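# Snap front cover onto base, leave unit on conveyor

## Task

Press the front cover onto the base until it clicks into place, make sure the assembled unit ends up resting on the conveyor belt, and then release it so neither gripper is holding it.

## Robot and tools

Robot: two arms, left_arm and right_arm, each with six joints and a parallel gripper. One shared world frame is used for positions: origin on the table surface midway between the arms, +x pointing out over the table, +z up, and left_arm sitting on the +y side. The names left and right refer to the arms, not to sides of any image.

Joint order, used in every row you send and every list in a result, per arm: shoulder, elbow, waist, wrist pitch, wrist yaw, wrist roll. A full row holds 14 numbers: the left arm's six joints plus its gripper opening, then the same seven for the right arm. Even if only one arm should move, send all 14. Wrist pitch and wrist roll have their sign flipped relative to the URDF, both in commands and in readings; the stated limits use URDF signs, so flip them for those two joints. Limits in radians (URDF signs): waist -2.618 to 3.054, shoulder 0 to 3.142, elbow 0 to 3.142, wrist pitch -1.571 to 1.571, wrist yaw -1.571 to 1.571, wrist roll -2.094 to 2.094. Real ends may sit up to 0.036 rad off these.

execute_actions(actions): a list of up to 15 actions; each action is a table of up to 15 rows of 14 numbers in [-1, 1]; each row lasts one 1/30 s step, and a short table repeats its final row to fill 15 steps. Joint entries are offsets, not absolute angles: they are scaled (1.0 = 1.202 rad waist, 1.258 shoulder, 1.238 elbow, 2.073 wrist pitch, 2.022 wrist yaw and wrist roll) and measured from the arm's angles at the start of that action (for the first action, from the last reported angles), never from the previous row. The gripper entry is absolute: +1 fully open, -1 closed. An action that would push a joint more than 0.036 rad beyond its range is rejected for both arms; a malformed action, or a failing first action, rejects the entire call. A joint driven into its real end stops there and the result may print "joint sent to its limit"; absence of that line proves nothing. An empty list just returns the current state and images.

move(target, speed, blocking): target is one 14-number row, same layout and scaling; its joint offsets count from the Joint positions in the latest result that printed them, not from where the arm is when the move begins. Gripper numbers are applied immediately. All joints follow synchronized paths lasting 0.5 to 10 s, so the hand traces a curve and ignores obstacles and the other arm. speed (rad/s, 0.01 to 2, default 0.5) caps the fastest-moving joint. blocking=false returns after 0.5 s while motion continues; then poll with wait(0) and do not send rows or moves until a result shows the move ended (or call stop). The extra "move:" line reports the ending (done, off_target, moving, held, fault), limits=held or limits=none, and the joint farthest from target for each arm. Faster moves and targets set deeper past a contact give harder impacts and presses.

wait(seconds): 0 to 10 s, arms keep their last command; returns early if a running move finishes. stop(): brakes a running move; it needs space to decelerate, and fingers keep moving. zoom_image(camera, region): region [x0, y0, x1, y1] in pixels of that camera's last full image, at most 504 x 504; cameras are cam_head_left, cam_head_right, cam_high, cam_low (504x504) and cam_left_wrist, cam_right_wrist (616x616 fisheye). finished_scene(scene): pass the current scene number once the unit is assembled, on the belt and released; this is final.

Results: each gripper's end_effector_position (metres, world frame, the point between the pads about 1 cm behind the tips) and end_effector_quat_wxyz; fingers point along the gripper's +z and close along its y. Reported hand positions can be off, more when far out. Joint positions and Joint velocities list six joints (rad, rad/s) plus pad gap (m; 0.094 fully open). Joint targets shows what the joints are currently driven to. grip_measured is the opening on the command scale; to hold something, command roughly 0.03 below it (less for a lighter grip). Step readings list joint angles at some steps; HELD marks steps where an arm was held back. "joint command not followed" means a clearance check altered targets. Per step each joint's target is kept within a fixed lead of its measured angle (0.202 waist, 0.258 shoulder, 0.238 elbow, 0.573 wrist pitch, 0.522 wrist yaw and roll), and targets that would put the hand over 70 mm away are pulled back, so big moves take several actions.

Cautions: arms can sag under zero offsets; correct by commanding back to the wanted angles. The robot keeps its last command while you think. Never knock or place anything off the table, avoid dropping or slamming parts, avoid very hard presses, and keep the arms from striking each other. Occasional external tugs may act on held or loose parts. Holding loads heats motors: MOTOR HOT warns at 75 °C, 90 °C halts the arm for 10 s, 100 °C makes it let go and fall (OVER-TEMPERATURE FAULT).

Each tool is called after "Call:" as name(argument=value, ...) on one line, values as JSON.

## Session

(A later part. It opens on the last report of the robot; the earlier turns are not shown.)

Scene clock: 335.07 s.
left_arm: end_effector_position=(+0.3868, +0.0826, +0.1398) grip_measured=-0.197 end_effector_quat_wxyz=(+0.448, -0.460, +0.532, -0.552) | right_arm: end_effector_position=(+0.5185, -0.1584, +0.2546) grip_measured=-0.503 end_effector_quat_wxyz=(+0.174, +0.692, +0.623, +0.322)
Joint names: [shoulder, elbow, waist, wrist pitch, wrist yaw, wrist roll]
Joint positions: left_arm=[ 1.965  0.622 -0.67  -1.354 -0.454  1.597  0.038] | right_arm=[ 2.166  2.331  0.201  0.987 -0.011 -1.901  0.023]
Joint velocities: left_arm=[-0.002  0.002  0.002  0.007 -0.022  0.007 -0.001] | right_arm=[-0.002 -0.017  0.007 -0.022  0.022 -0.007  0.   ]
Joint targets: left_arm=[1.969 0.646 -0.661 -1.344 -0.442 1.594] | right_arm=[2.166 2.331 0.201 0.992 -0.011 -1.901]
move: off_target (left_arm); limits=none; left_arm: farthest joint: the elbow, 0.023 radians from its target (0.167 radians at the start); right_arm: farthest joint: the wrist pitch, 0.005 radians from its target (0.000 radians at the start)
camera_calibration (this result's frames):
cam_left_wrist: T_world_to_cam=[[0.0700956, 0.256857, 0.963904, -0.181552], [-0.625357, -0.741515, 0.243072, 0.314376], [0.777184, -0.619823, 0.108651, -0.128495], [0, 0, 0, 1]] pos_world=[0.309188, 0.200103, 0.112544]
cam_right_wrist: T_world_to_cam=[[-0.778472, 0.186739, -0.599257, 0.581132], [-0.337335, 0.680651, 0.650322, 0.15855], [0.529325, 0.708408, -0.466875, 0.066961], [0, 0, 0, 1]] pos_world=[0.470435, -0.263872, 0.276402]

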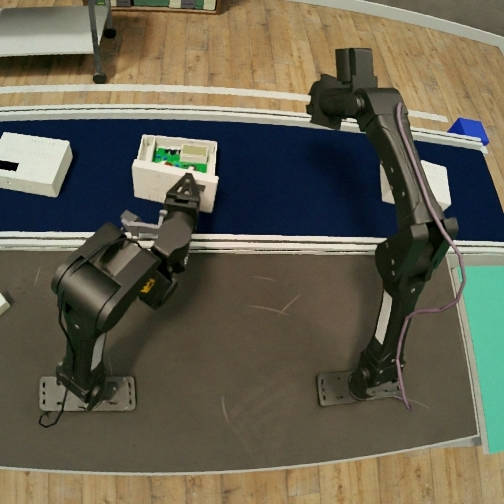

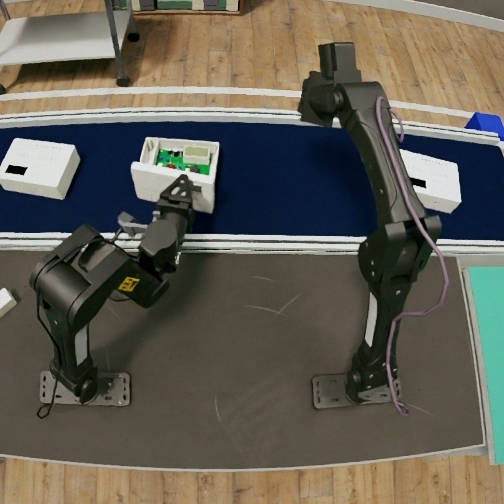

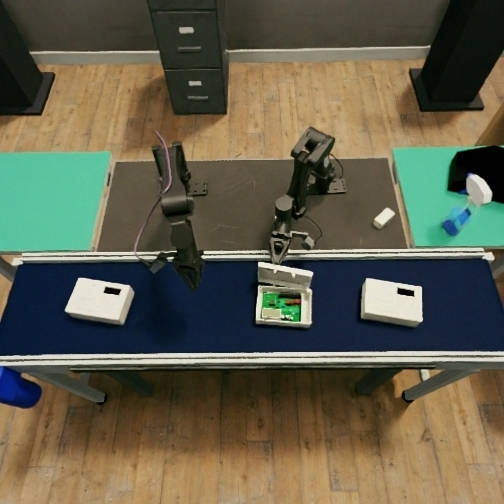

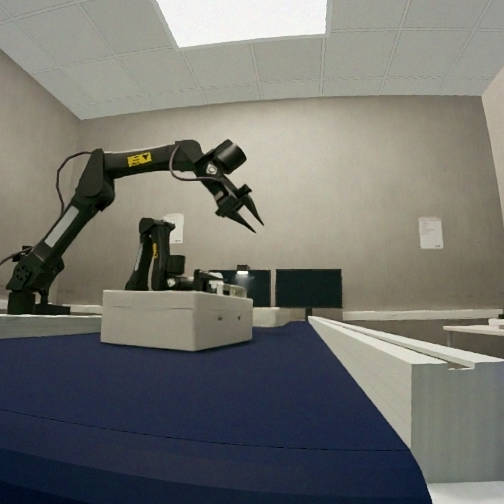

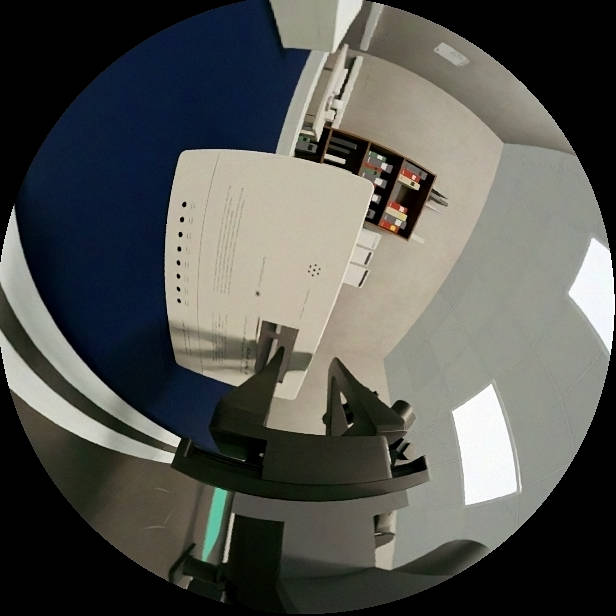

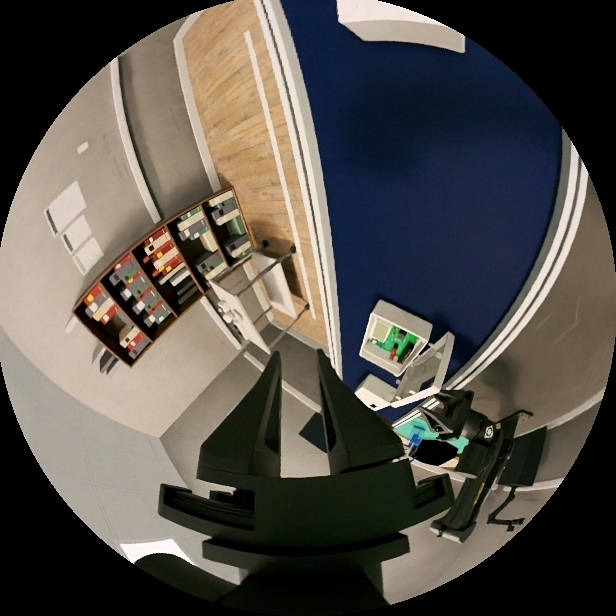

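Call:
move(target=[-0.38,0.1,0,0.3,0.1,0,0,0,0,0,0,0,0,-0.5], speed=0.7)

Call:
move(target=[0.2,0.9,0.223,0.8,0.135,0.1,0,0,0,0,0,0,0,-0.5], speed=0.9)

Call:
move(target=[0.38,0.45,0,0.28,0,0,0,0,0,0,0,0,0,-0.5])

Scene clock: 342.50 s.
left_arm: end_effector_position=(+0.3640, +0.0596, +0.2431) grip_measured=-0.003 end_effector_quat_wxyz=(+0.387, -0.413, +0.590, -0.576) | right_arm: end_effector_position=(+0.5194, -0.1582, +0.2554) grip_measured=-0.503 end_effector_quat_wxyz=(+0.175, +0.691, +0.622, +0.324)
Joint names: [shoulder, elbow, waist, wrist pitch, wrist yaw, wrist roll]
Joint positions: left_arm=[ 1.503  0.723 -0.67  -0.741 -0.262  1.6    0.047] | right_arm=[ 2.166  2.331  0.201  0.982 -0.011 -1.901  0.023]
Joint velocities: left_arm=[-0.007  0.002 -0.002  0.007 -0.007  0.066 -0.001] | right_arm=[-0.007  0.002 -0.017 -0.007  0.066 -0.037  0.001]
Joint targets: left_arm=[1.487 0.746 -0.670 -0.733 -0.252 1.597] | right_arm=[2.166 2.331 0.201 0.987 -0.011 -1.901]
move: off_target (left_arm); limits=none; left_arm: farthest joint: the elbow, 0.022 radians from its target (0.124 radians at the start); right_arm: farthest joint: the wrist pitch, 0.005 radians from its target (0.000 radians at the start)
camera_calibration (this result's frames):
cam_left_wrist: T_world_to_cam=[[0.156403, 0.21155, 0.964772, -0.30256], [-0.745305, -0.615688, 0.255829, 0.291046], [0.648119, -0.759062, 0.0613742, -0.0694723], [0, 0, 0, 1]] pos_world=[0.309266, 0.190467, 0.221707]
cam_right_wrist: T_world_to_cam=[[-0.775565, 0.187395, -0.602812, 0.581785], [-0.340479, 0.679942, 0.649425, 0.159914], [0.531576, 0.708916, -0.463535, 0.0648056], [0, 0, 0, 1]] pos_world=[0.47121, -0.263697, 0.276894]

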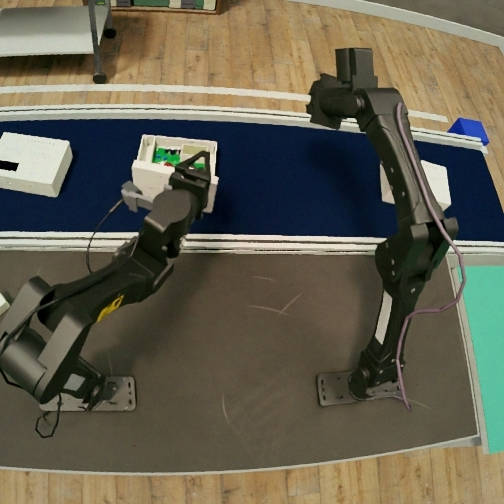

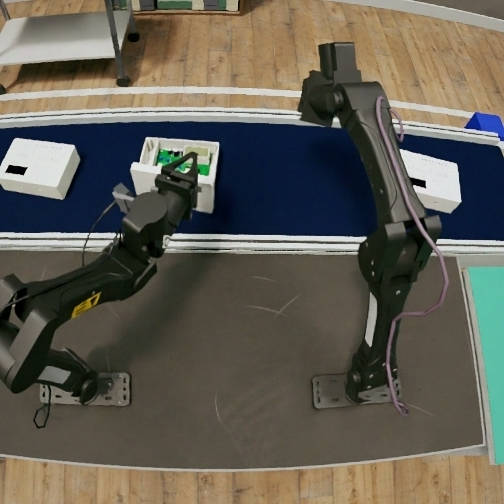

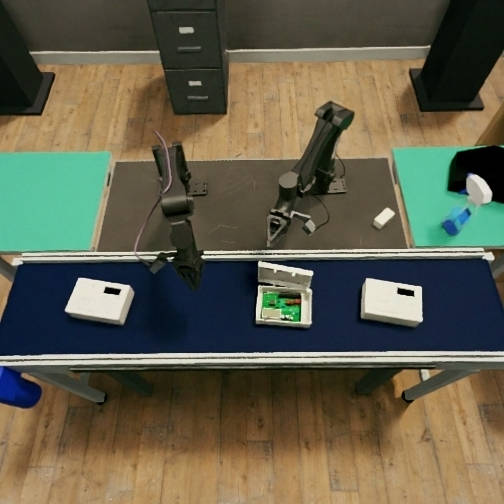

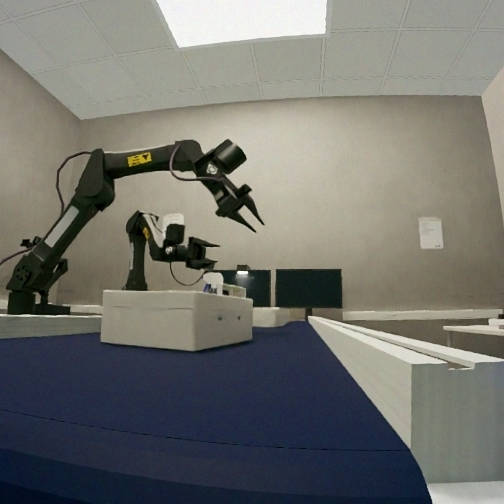

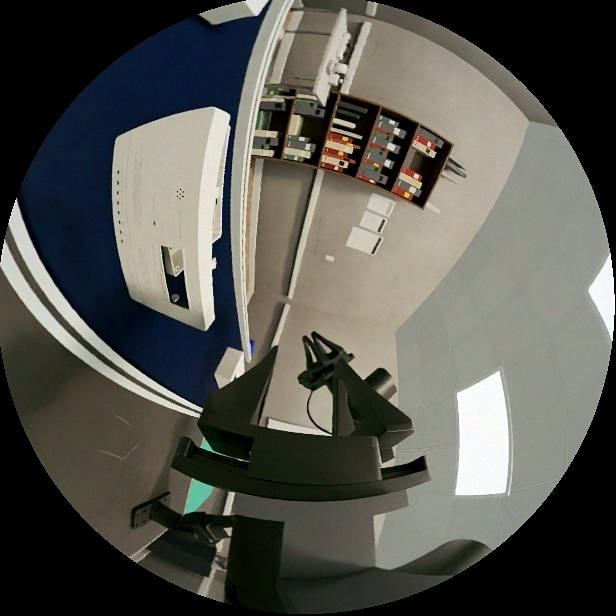

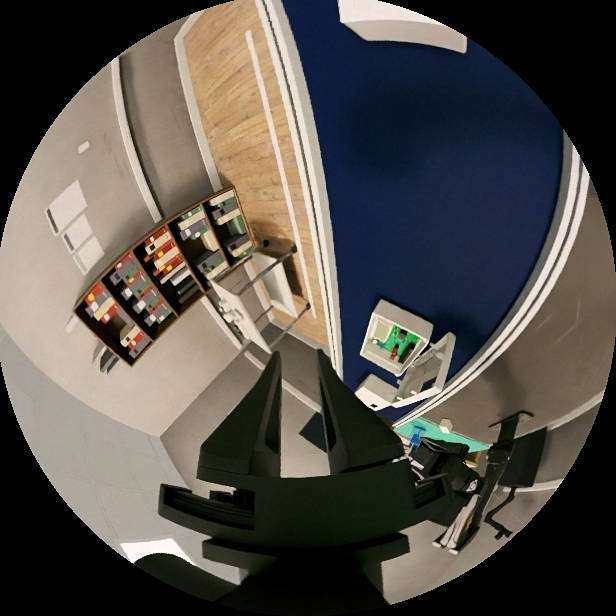

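Scene clock: 345.20 s.
left_arm: end_effector_position=(+0.4059, +0.1219, +0.2656) grip_measured=-0.003 end_effector_quat_wxyz=(+0.162, -0.614, +0.706, -0.314) | right_arm: end_effector_position=(+0.5203, -0.1580, +0.2563) grip_measured=-0.503 end_effector_quat_wxyz=(+0.176, +0.690, +0.622, +0.326)
Joint names: [shoulder, elbow, waist, wrist pitch, wrist yaw, wrist roll]
Joint positions: left_arm=[ 1.755  1.811 -0.409  0.904  0.006  1.803  0.047] | right_arm=[ 2.166  2.331  0.201  0.977 -0.011 -1.901  0.023]
Joint velocities: left_arm=[-0.002 -0.002 -0.002 -0.007 -0.007 -0.037  0.001] | right_arm=[ 0.002 -0.007  0.017 -0.007  0.007  0.022 -0.   ]
Joint targets: left_arm=[1.754 1.838 -0.402 0.918 0.011 1.803] | right_arm=[2.166 2.331 0.201 0.982 -0.011 -1.901]
move: off_target (left_arm); limits=none; left_arm: farthest joint: the elbow, 0.026 radians from its target (1.114 radians at the start); right_arm: farthest joint: the wrist pitch, 0.005 radians from its target (0.000 radians at the start)
camera_calibration (this result's frames):
cam_left_wrist: T_world_to_cam=[[0.80871, 0.171071, 0.562782, -0.497007], [-0.292641, -0.712944, 0.637238, 0.0816818], [0.510245, -0.680034, -0.526502, 0.151811], [0, 0, 0, 1]] pos_world=[0.348377, 0.246494, 0.307584]
cam_right_wrist: T_world_to_cam=[[-0.77264, 0.188055, -0.606352, 0.582426], [-0.343618, 0.679233, 0.648513, 0.161284], [0.53381, 0.709421, -0.460184, 0.0626503], [0, 0, 0, 1]] pos_world=[0.471983, -0.263523, 0.277391]

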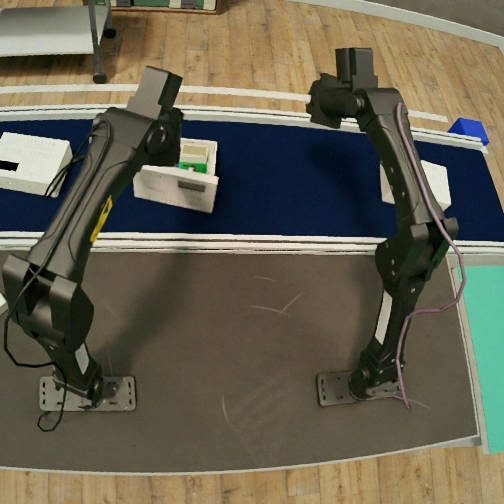

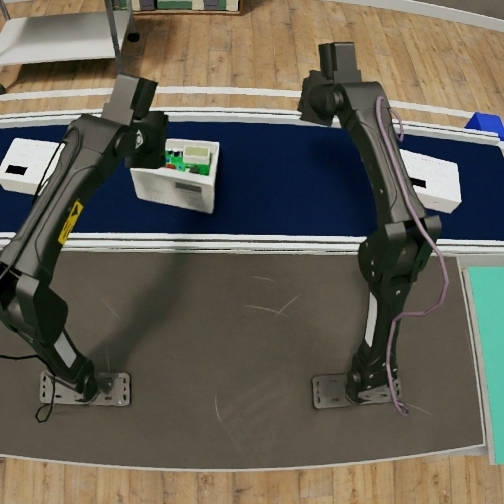

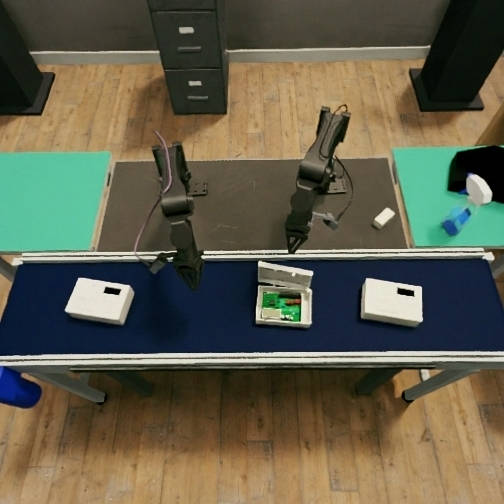

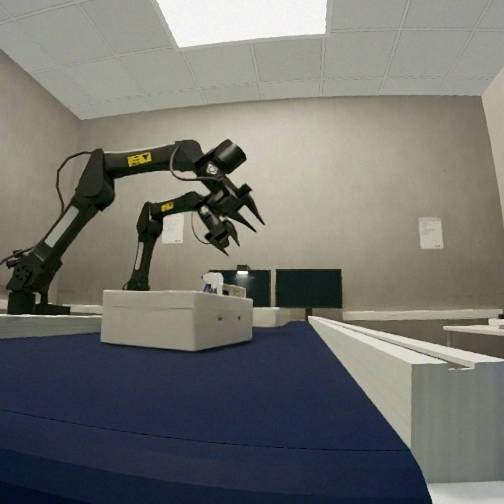

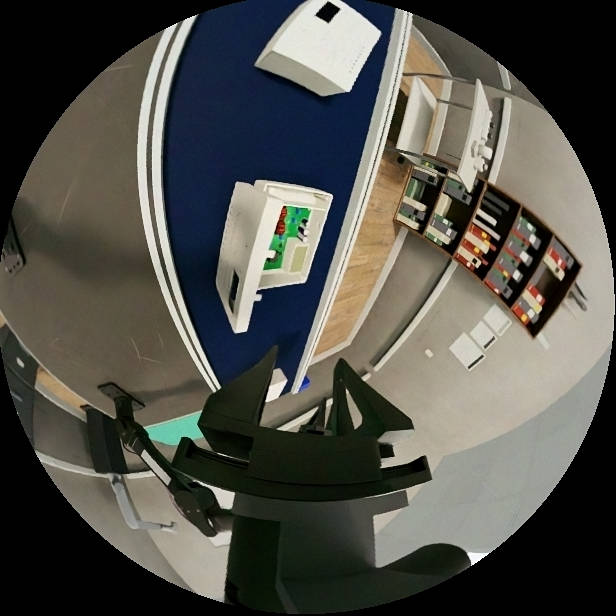

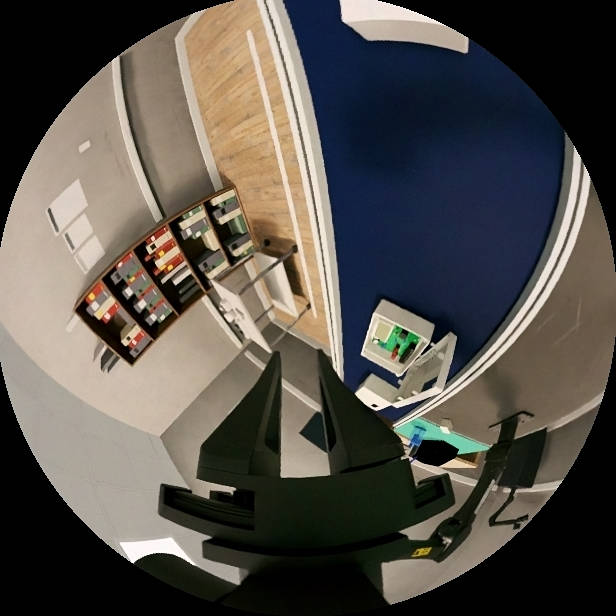

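Scene clock: 347.10 s.
left_arm: end_effector_position=(+0.4046, +0.1224, +0.1659) grip_measured=-0.003 end_effector_quat_wxyz=(+0.045, -0.653, +0.750, -0.092) | right_arm: end_effector_position=(+0.5212, -0.1578, +0.2571) grip_measured=-0.503 end_effector_quat_wxyz=(+0.177, +0.689, +0.621, +0.328)
Joint names: [shoulder, elbow, waist, wrist pitch, wrist yaw, wrist roll]
Joint positions: left_arm=[ 2.242  2.341 -0.409  1.465  0.006  1.803  0.047] | right_arm=[ 2.166  2.331  0.201  0.972 -0.011 -1.901  0.023]
Joint velocities: left_arm=[ 0.007 -0.002  0.007  0.022 -0.081  0.037 -0.001] | right_arm=[-0.022  0.017 -0.007  0.022  0.022  0.095  0.001]
Joint targets: left_arm=[2.233 2.368 -0.409 1.484 0.006 1.802] | right_arm=[2.166 2.331 0.201 0.977 -0.011 -1.901]
move: off_target (left_arm); limits=none; left_arm: farthest joint: the elbow, 0.027 radians from its target (0.557 radians at the start); right_arm: farthest joint: the wrist pitch, 0.005 radians from its target (0.000 radians at the start)
camera_calibration (this result's frames):
cam_left_wrist: T_world_to_cam=[[0.983925, 0.103292, 0.145678, -0.433309], [0.00377781, -0.827609, 0.561292, 0.0519159], [0.178541, -0.551719, -0.814696, 0.266623], [0, 0, 0, 1]] pos_world=[0.378545, 0.234825, 0.251201]
cam_right_wrist: T_world_to_cam=[[-0.769699, 0.188719, -0.609876, 0.583056], [-0.346753, 0.678525, 0.647584, 0.16266], [0.536028, 0.709921, -0.456821, 0.0604951], [0, 0, 0, 1]] pos_world=[0.472753, -0.263349, 0.277891]

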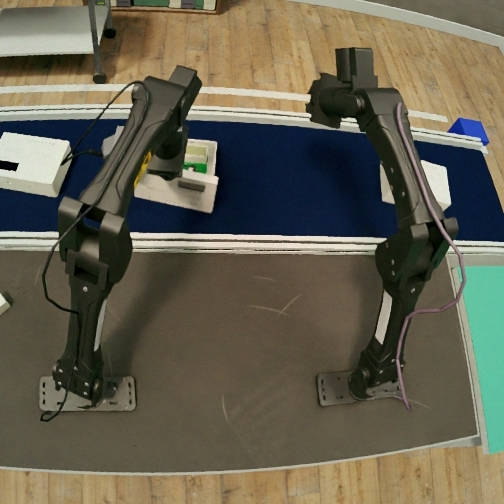

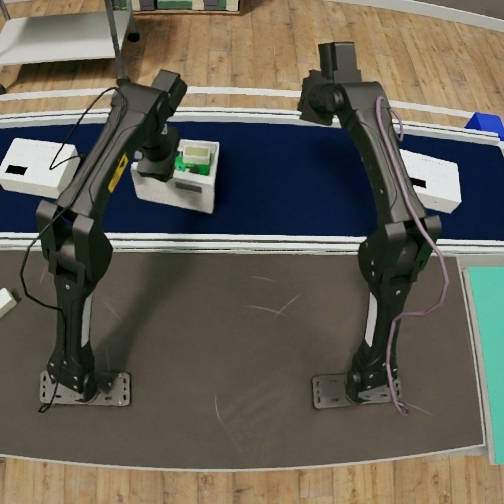

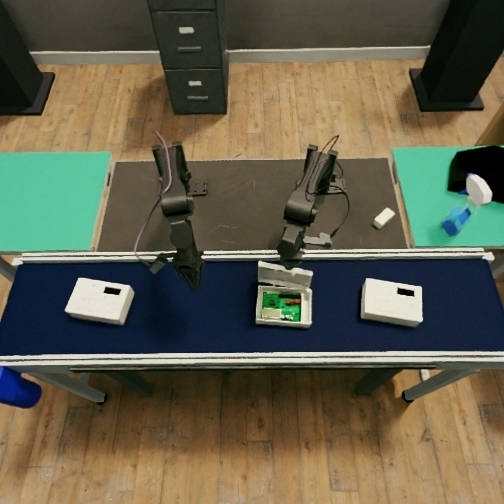

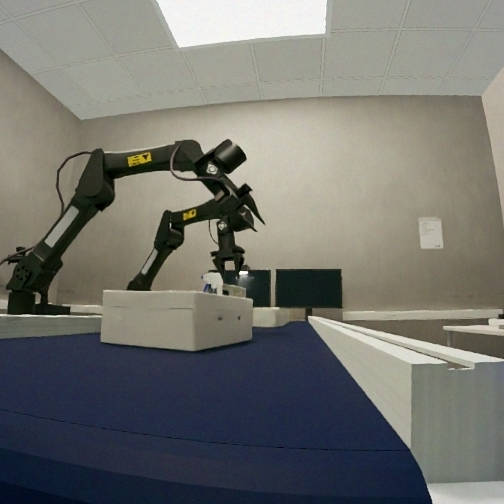

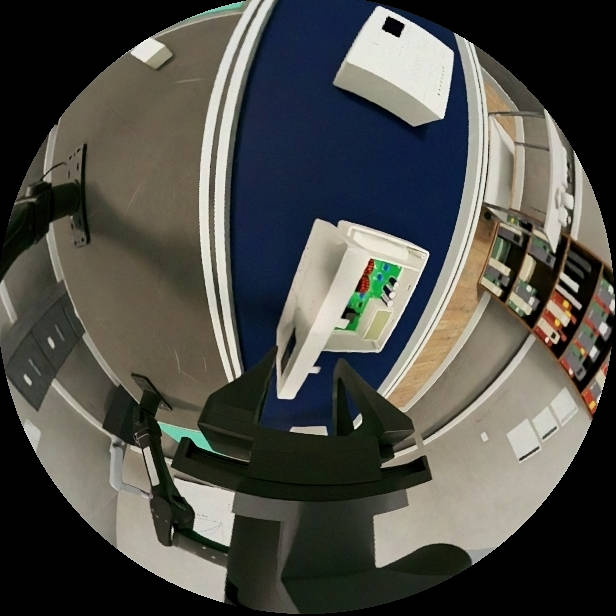

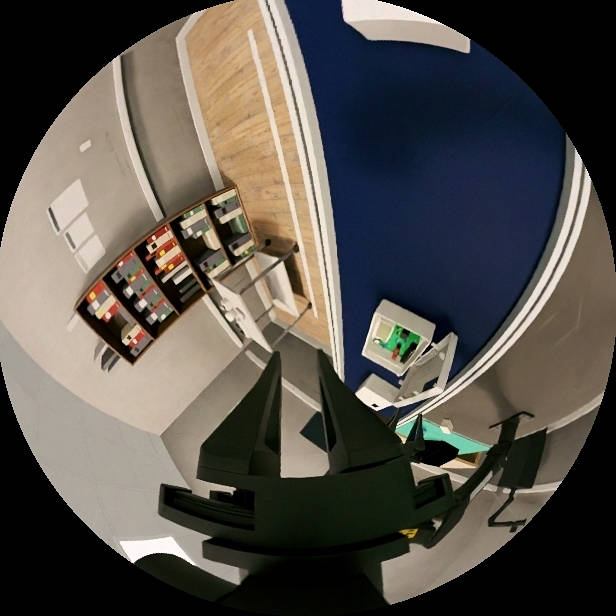

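Call:
move(target=[0.055,0.01,-0.01,0.01,0,0,0,0,0,0,0,0,0,-0.5], speed=0.2)

Call:
move(target=[-0.005,0.01,0,0.01,0,0,-0.75,0,0,0,0,0,0,-0.5])

Call:
move(target=[-0.5,-0.3,0.1,0,0,0,-0.75,0,0,0,0,0,0,-0.5])

Scene clock: 356.57 s.
left_arm: end_effector_position=(+0.4065, +0.1217, +0.1297) grip_measured=-0.003 end_effector_quat_wxyz=(+0.026, -0.655, +0.753, -0.056) | right_arm: end_effector_position=(+0.5220, -0.1577, +0.2579) grip_measured=-0.503 end_effector_quat_wxyz=(+0.178, +0.689, +0.621, +0.330)
Joint names: [shoulder, elbow, waist, wrist pitch, wrist yaw, wrist roll]
Joint positions: left_arm=[ 2.322  2.341 -0.409  1.465  0.006  1.803  0.047] | right_arm=[ 2.166  2.331  0.201  0.968 -0.011 -1.901  0.023]
Joint velocities: left_arm=[ 0.002 -0.002 -0.007  0.022 -0.022 -0.022 -0.   ] | right_arm=[ 0.007 -0.012 -0.022  0.11   0.022 -0.022 -0.   ]
Joint targets: left_arm=[2.312 2.354 -0.421 1.485 0.006 1.803] | right_arm=[2.166 2.331 0.201 0.973 -0.011 -1.901]
move: done; limits=none; left_arm: farthest joint: the wrist pitch, 0.020 radians from its target (0.021 radians at the start); right_arm: farthest joint: the wrist pitch, 0.004 radians from its target (0.000 radians at the start)
camera_calibration (this result's frames):
cam_left_wrist: T_world_to_cam=[[0.992191, 0.100094, 0.0744189, -0.423635], [0.0449564, -0.843538, 0.535184, 0.0601855], [0.116344, -0.527659, -0.841451, 0.262168], [0, 0, 0, 1]] pos_world=[0.387119, 0.231508, 0.219918]
cam_right_wrist: T_world_to_cam=[[-0.766968, 0.189336, -0.613117, 0.583626], [-0.349643, 0.677873, 0.646713, 0.163934], [0.538061, 0.71038, -0.453707, 0.0585058], [0, 0, 0, 1]] pos_world=[0.473461, -0.263189, 0.278357]

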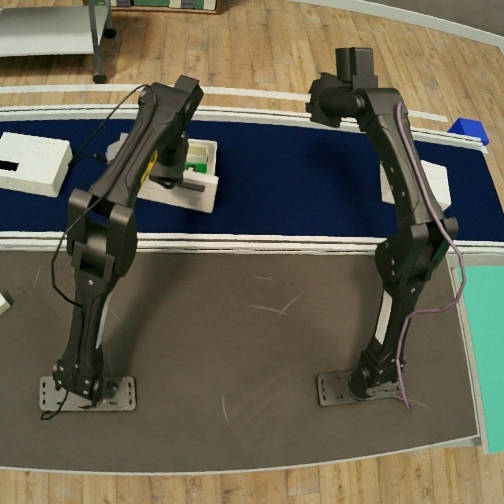

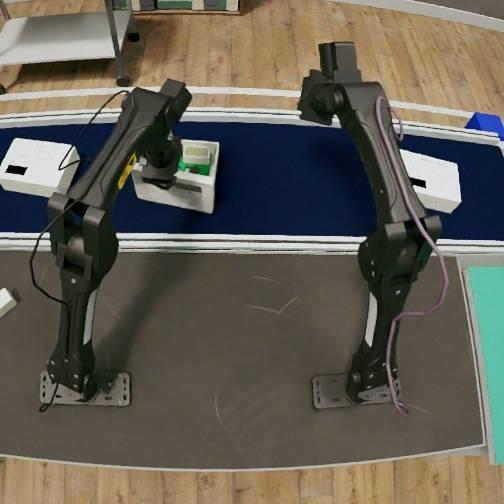

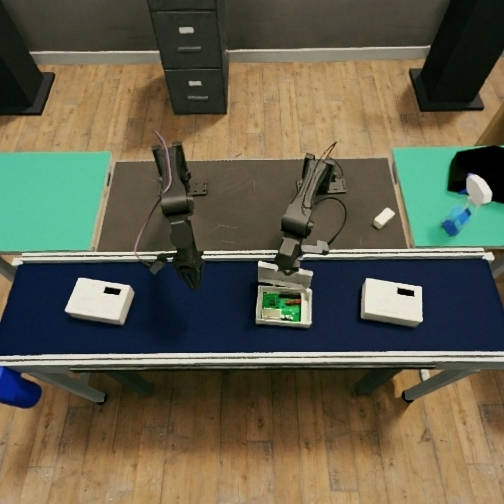

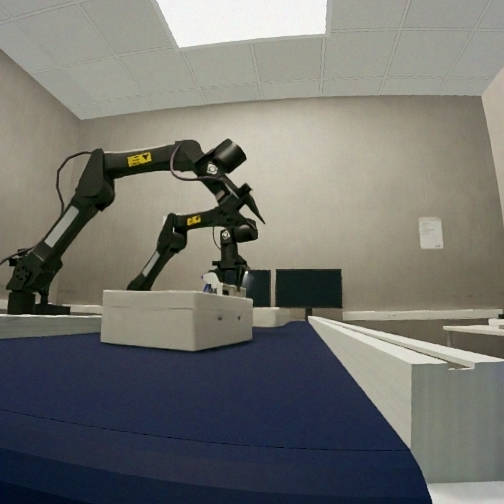

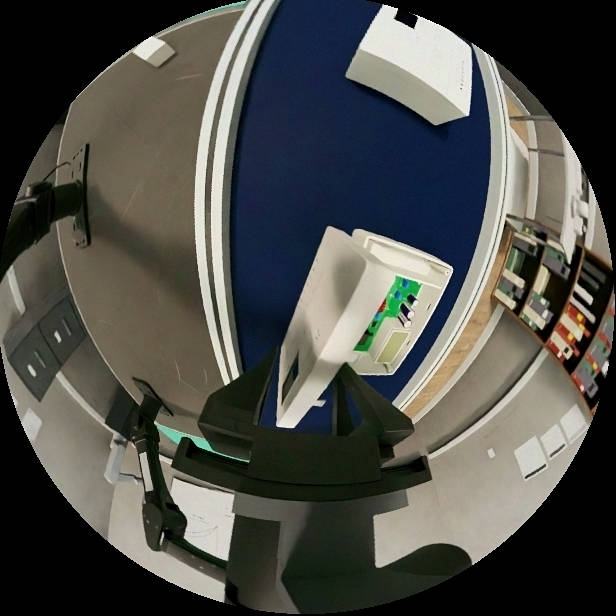

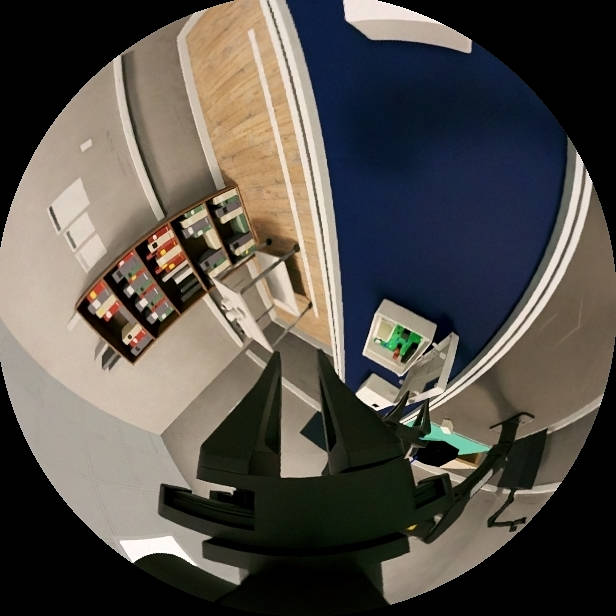

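Scene clock: 357.27 s.
left_arm: end_effector_position=(+0.4058, +0.1216, +0.1281) grip_measured=-0.636 end_effector_quat_wxyz=(+0.024, -0.656, +0.753, -0.054) | right_arm: end_effector_position=(+0.5228, -0.1575, +0.2587) grip_measured=-0.503 end_effector_quat_wxyz=(+0.179, +0.688, +0.620, +0.332)
Joint names: [shoulder, elbow, waist, wrist pitch, wrist yaw, wrist roll]
Joint positions: left_arm=[ 2.326  2.341 -0.409  1.468  0.008  1.803  0.017] | right_arm=[ 2.166  2.331  0.201  0.963 -0.011 -1.901  0.023]
Joint velocities: left_arm=[-0.002 -0.002 -0.012 -0.007  0.022  0.051 -0.001] | right_arm=[ 0.012  0.007  0.012  0.022 -0.022  0.051  0.   ]
Joint targets: left_arm=[2.316 2.354 -0.409 1.486 0.006 1.803] | right_arm=[2.166 2.331 0.201 0.968 -0.011 -1.901]
move: done; limits=none; left_arm: farthest joint: the wrist pitch, 0.017 radians from its target (0.020 radians at the start); right_arm: farthest joint: the wrist pitch, 0.005 radians from its target (0.000 radians at the start)
camera_calibration (this result's frames):
cam_left_wrist: T_world_to_cam=[[0.992619, 0.100582, 0.0677497, -0.422098], [0.0490212, -0.843776, 0.534453, 0.0595281], [0.110922, -0.527187, -0.842479, 0.263117], [0, 0, 0, 1]] pos_world=[0.38688, 0.231396, 0.218453]
cam_right_wrist: T_world_to_cam=[[-0.763994, 0.190007, -0.616613, 0.584233], [-0.352769, 0.677167, 0.645754, 0.165321], [0.540248, 0.710874, -0.450323, 0.0563508], [0, 0, 0, 1]] pos_world=[0.474227, -0.263017, 0.278865]

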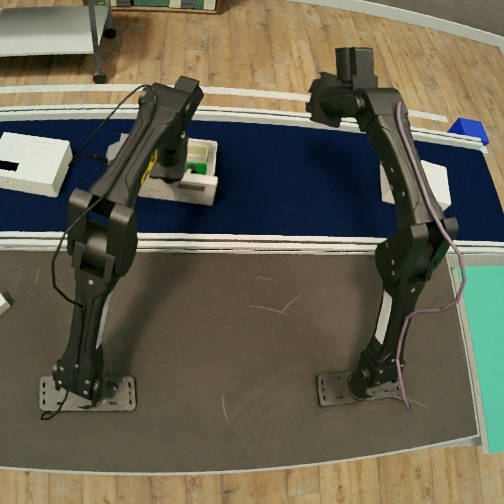

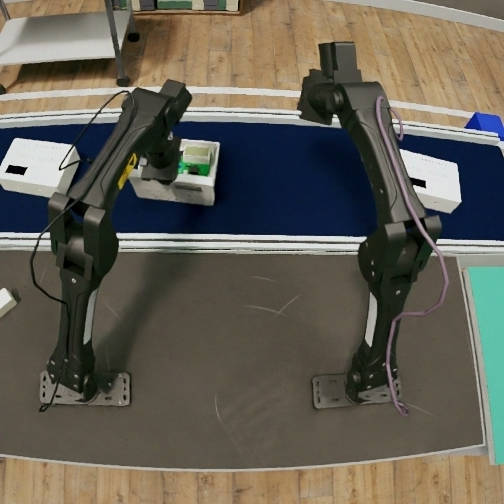

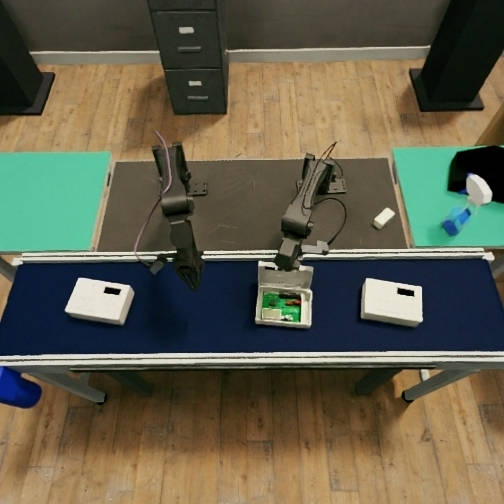

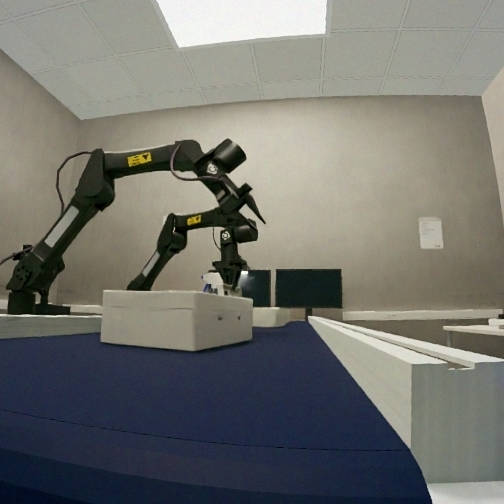

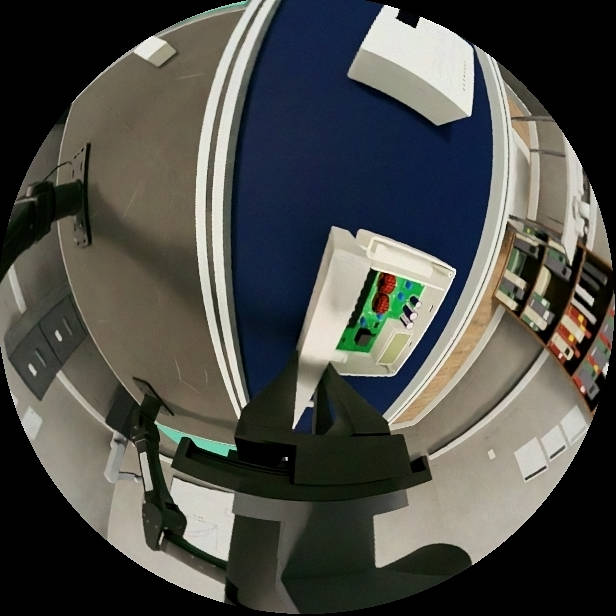

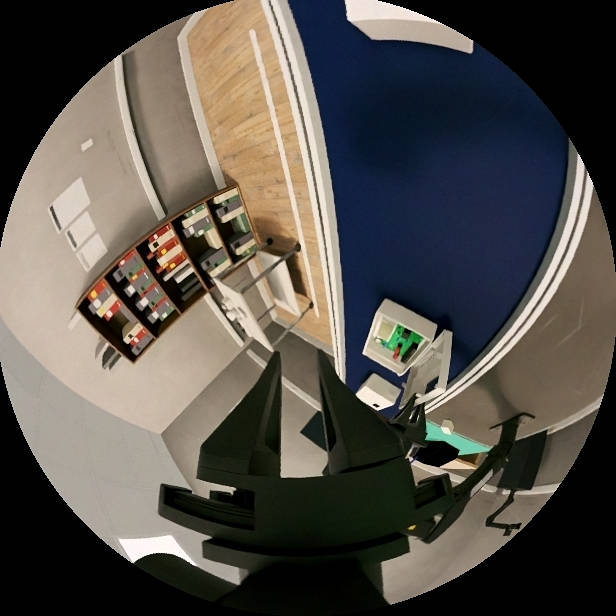

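Scene clock: 359.13 s.
left_arm: end_effector_position=(+0.3179, +0.1996, +0.2690) grip_measured=-0.636 end_effector_quat_wxyz=(-0.089, +0.687, -0.704, +0.157) | right_arm: end_effector_position=(+0.5237, -0.1573, +0.2596) grip_measured=-0.503 end_effector_quat_wxyz=(+0.180, +0.687, +0.619, +0.334)
Joint names: [shoulder, elbow, waist, wrist pitch, wrist yaw, wrist roll]
Joint positions: left_arm=[ 1.712  1.974 -0.296  1.47   0.008  1.803  0.017] | right_arm=[ 2.166  2.331  0.201  0.958 -0.011 -1.901  0.023]
Joint velocities: left_arm=[-0.002 -0.017  0.002 -0.022  0.007  0.051 -0.001] | right_arm=[ 0.012 -0.022 -0.007 -0.051 -0.022  0.051 -0.001]
Joint targets: left_arm=[1.697 1.970 -0.288 1.469 0.008 1.803] | right_arm=[2.166 2.331 0.201 0.963 -0.011 -1.901]
move: done; limits=none; left_arm: farthest joint: the shoulder, 0.015 radians from its target (0.629 radians at the start); right_arm: farthest joint: the wrist pitch, 0.005 radians from its target (0.000 radians at the start)
camera_calibration (this result's frames):
cam_left_wrist: T_world_to_cam=[[0.933642, 0.222262, 0.280913, -0.415218], [0.00818359, -0.797249, 0.603596, 0.0393902], [0.358114, -0.561243, -0.746164, 0.335036], [0, 0, 0, 1]] pos_world=[0.267362, 0.311728, 0.342856]
cam_right_wrist: T_world_to_cam=[[-0.761002, 0.190682, -0.620093, 0.584828], [-0.355891, 0.676463, 0.644779, 0.166713], [0.542418, 0.711364, -0.446928, 0.0541961], [0, 0, 0, 1]] pos_world=[0.47499, -0.262844, 0.279377]

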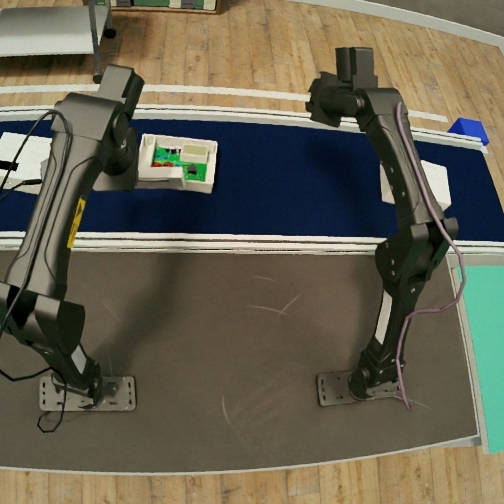

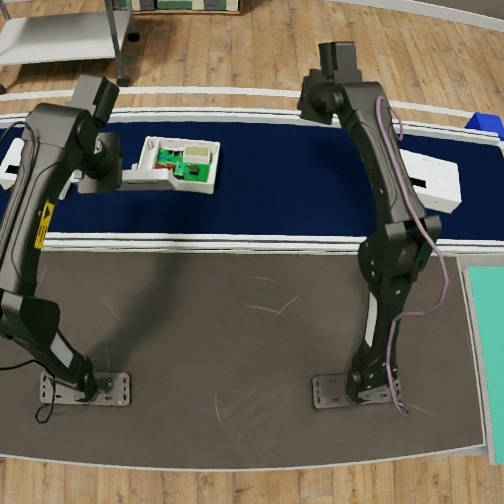

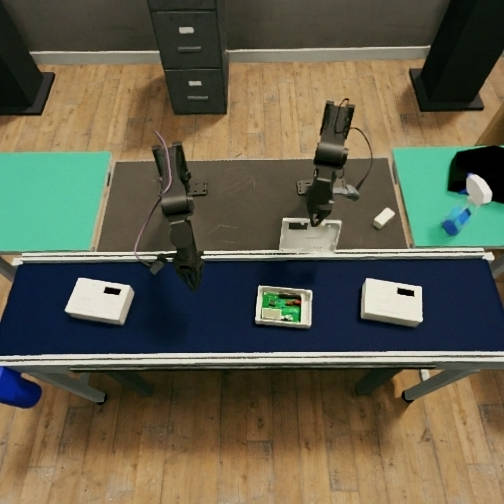

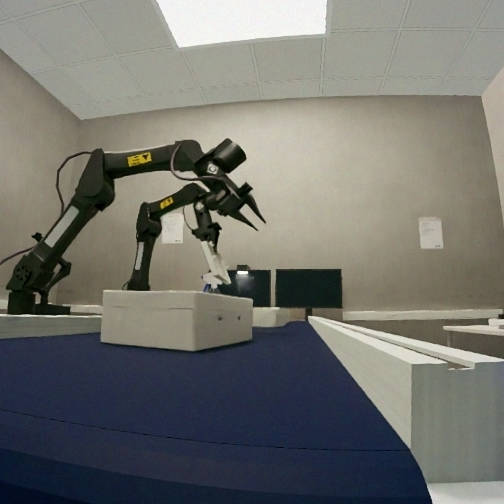

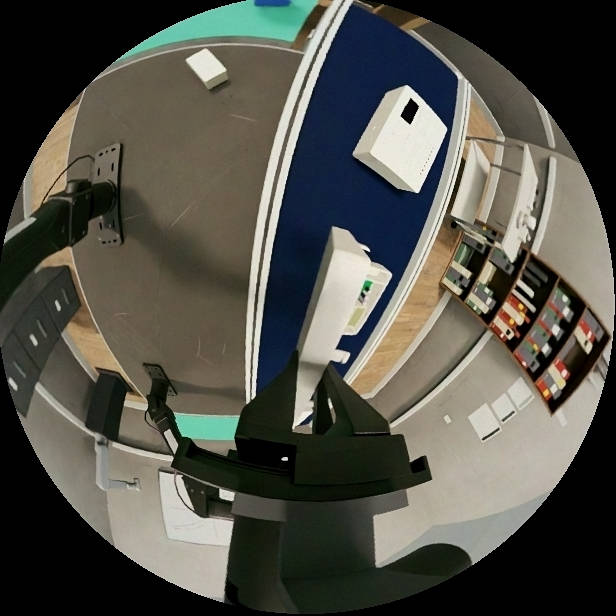

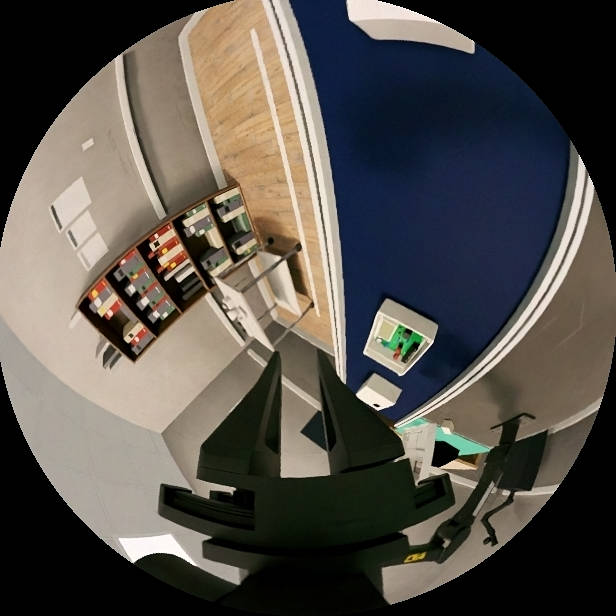

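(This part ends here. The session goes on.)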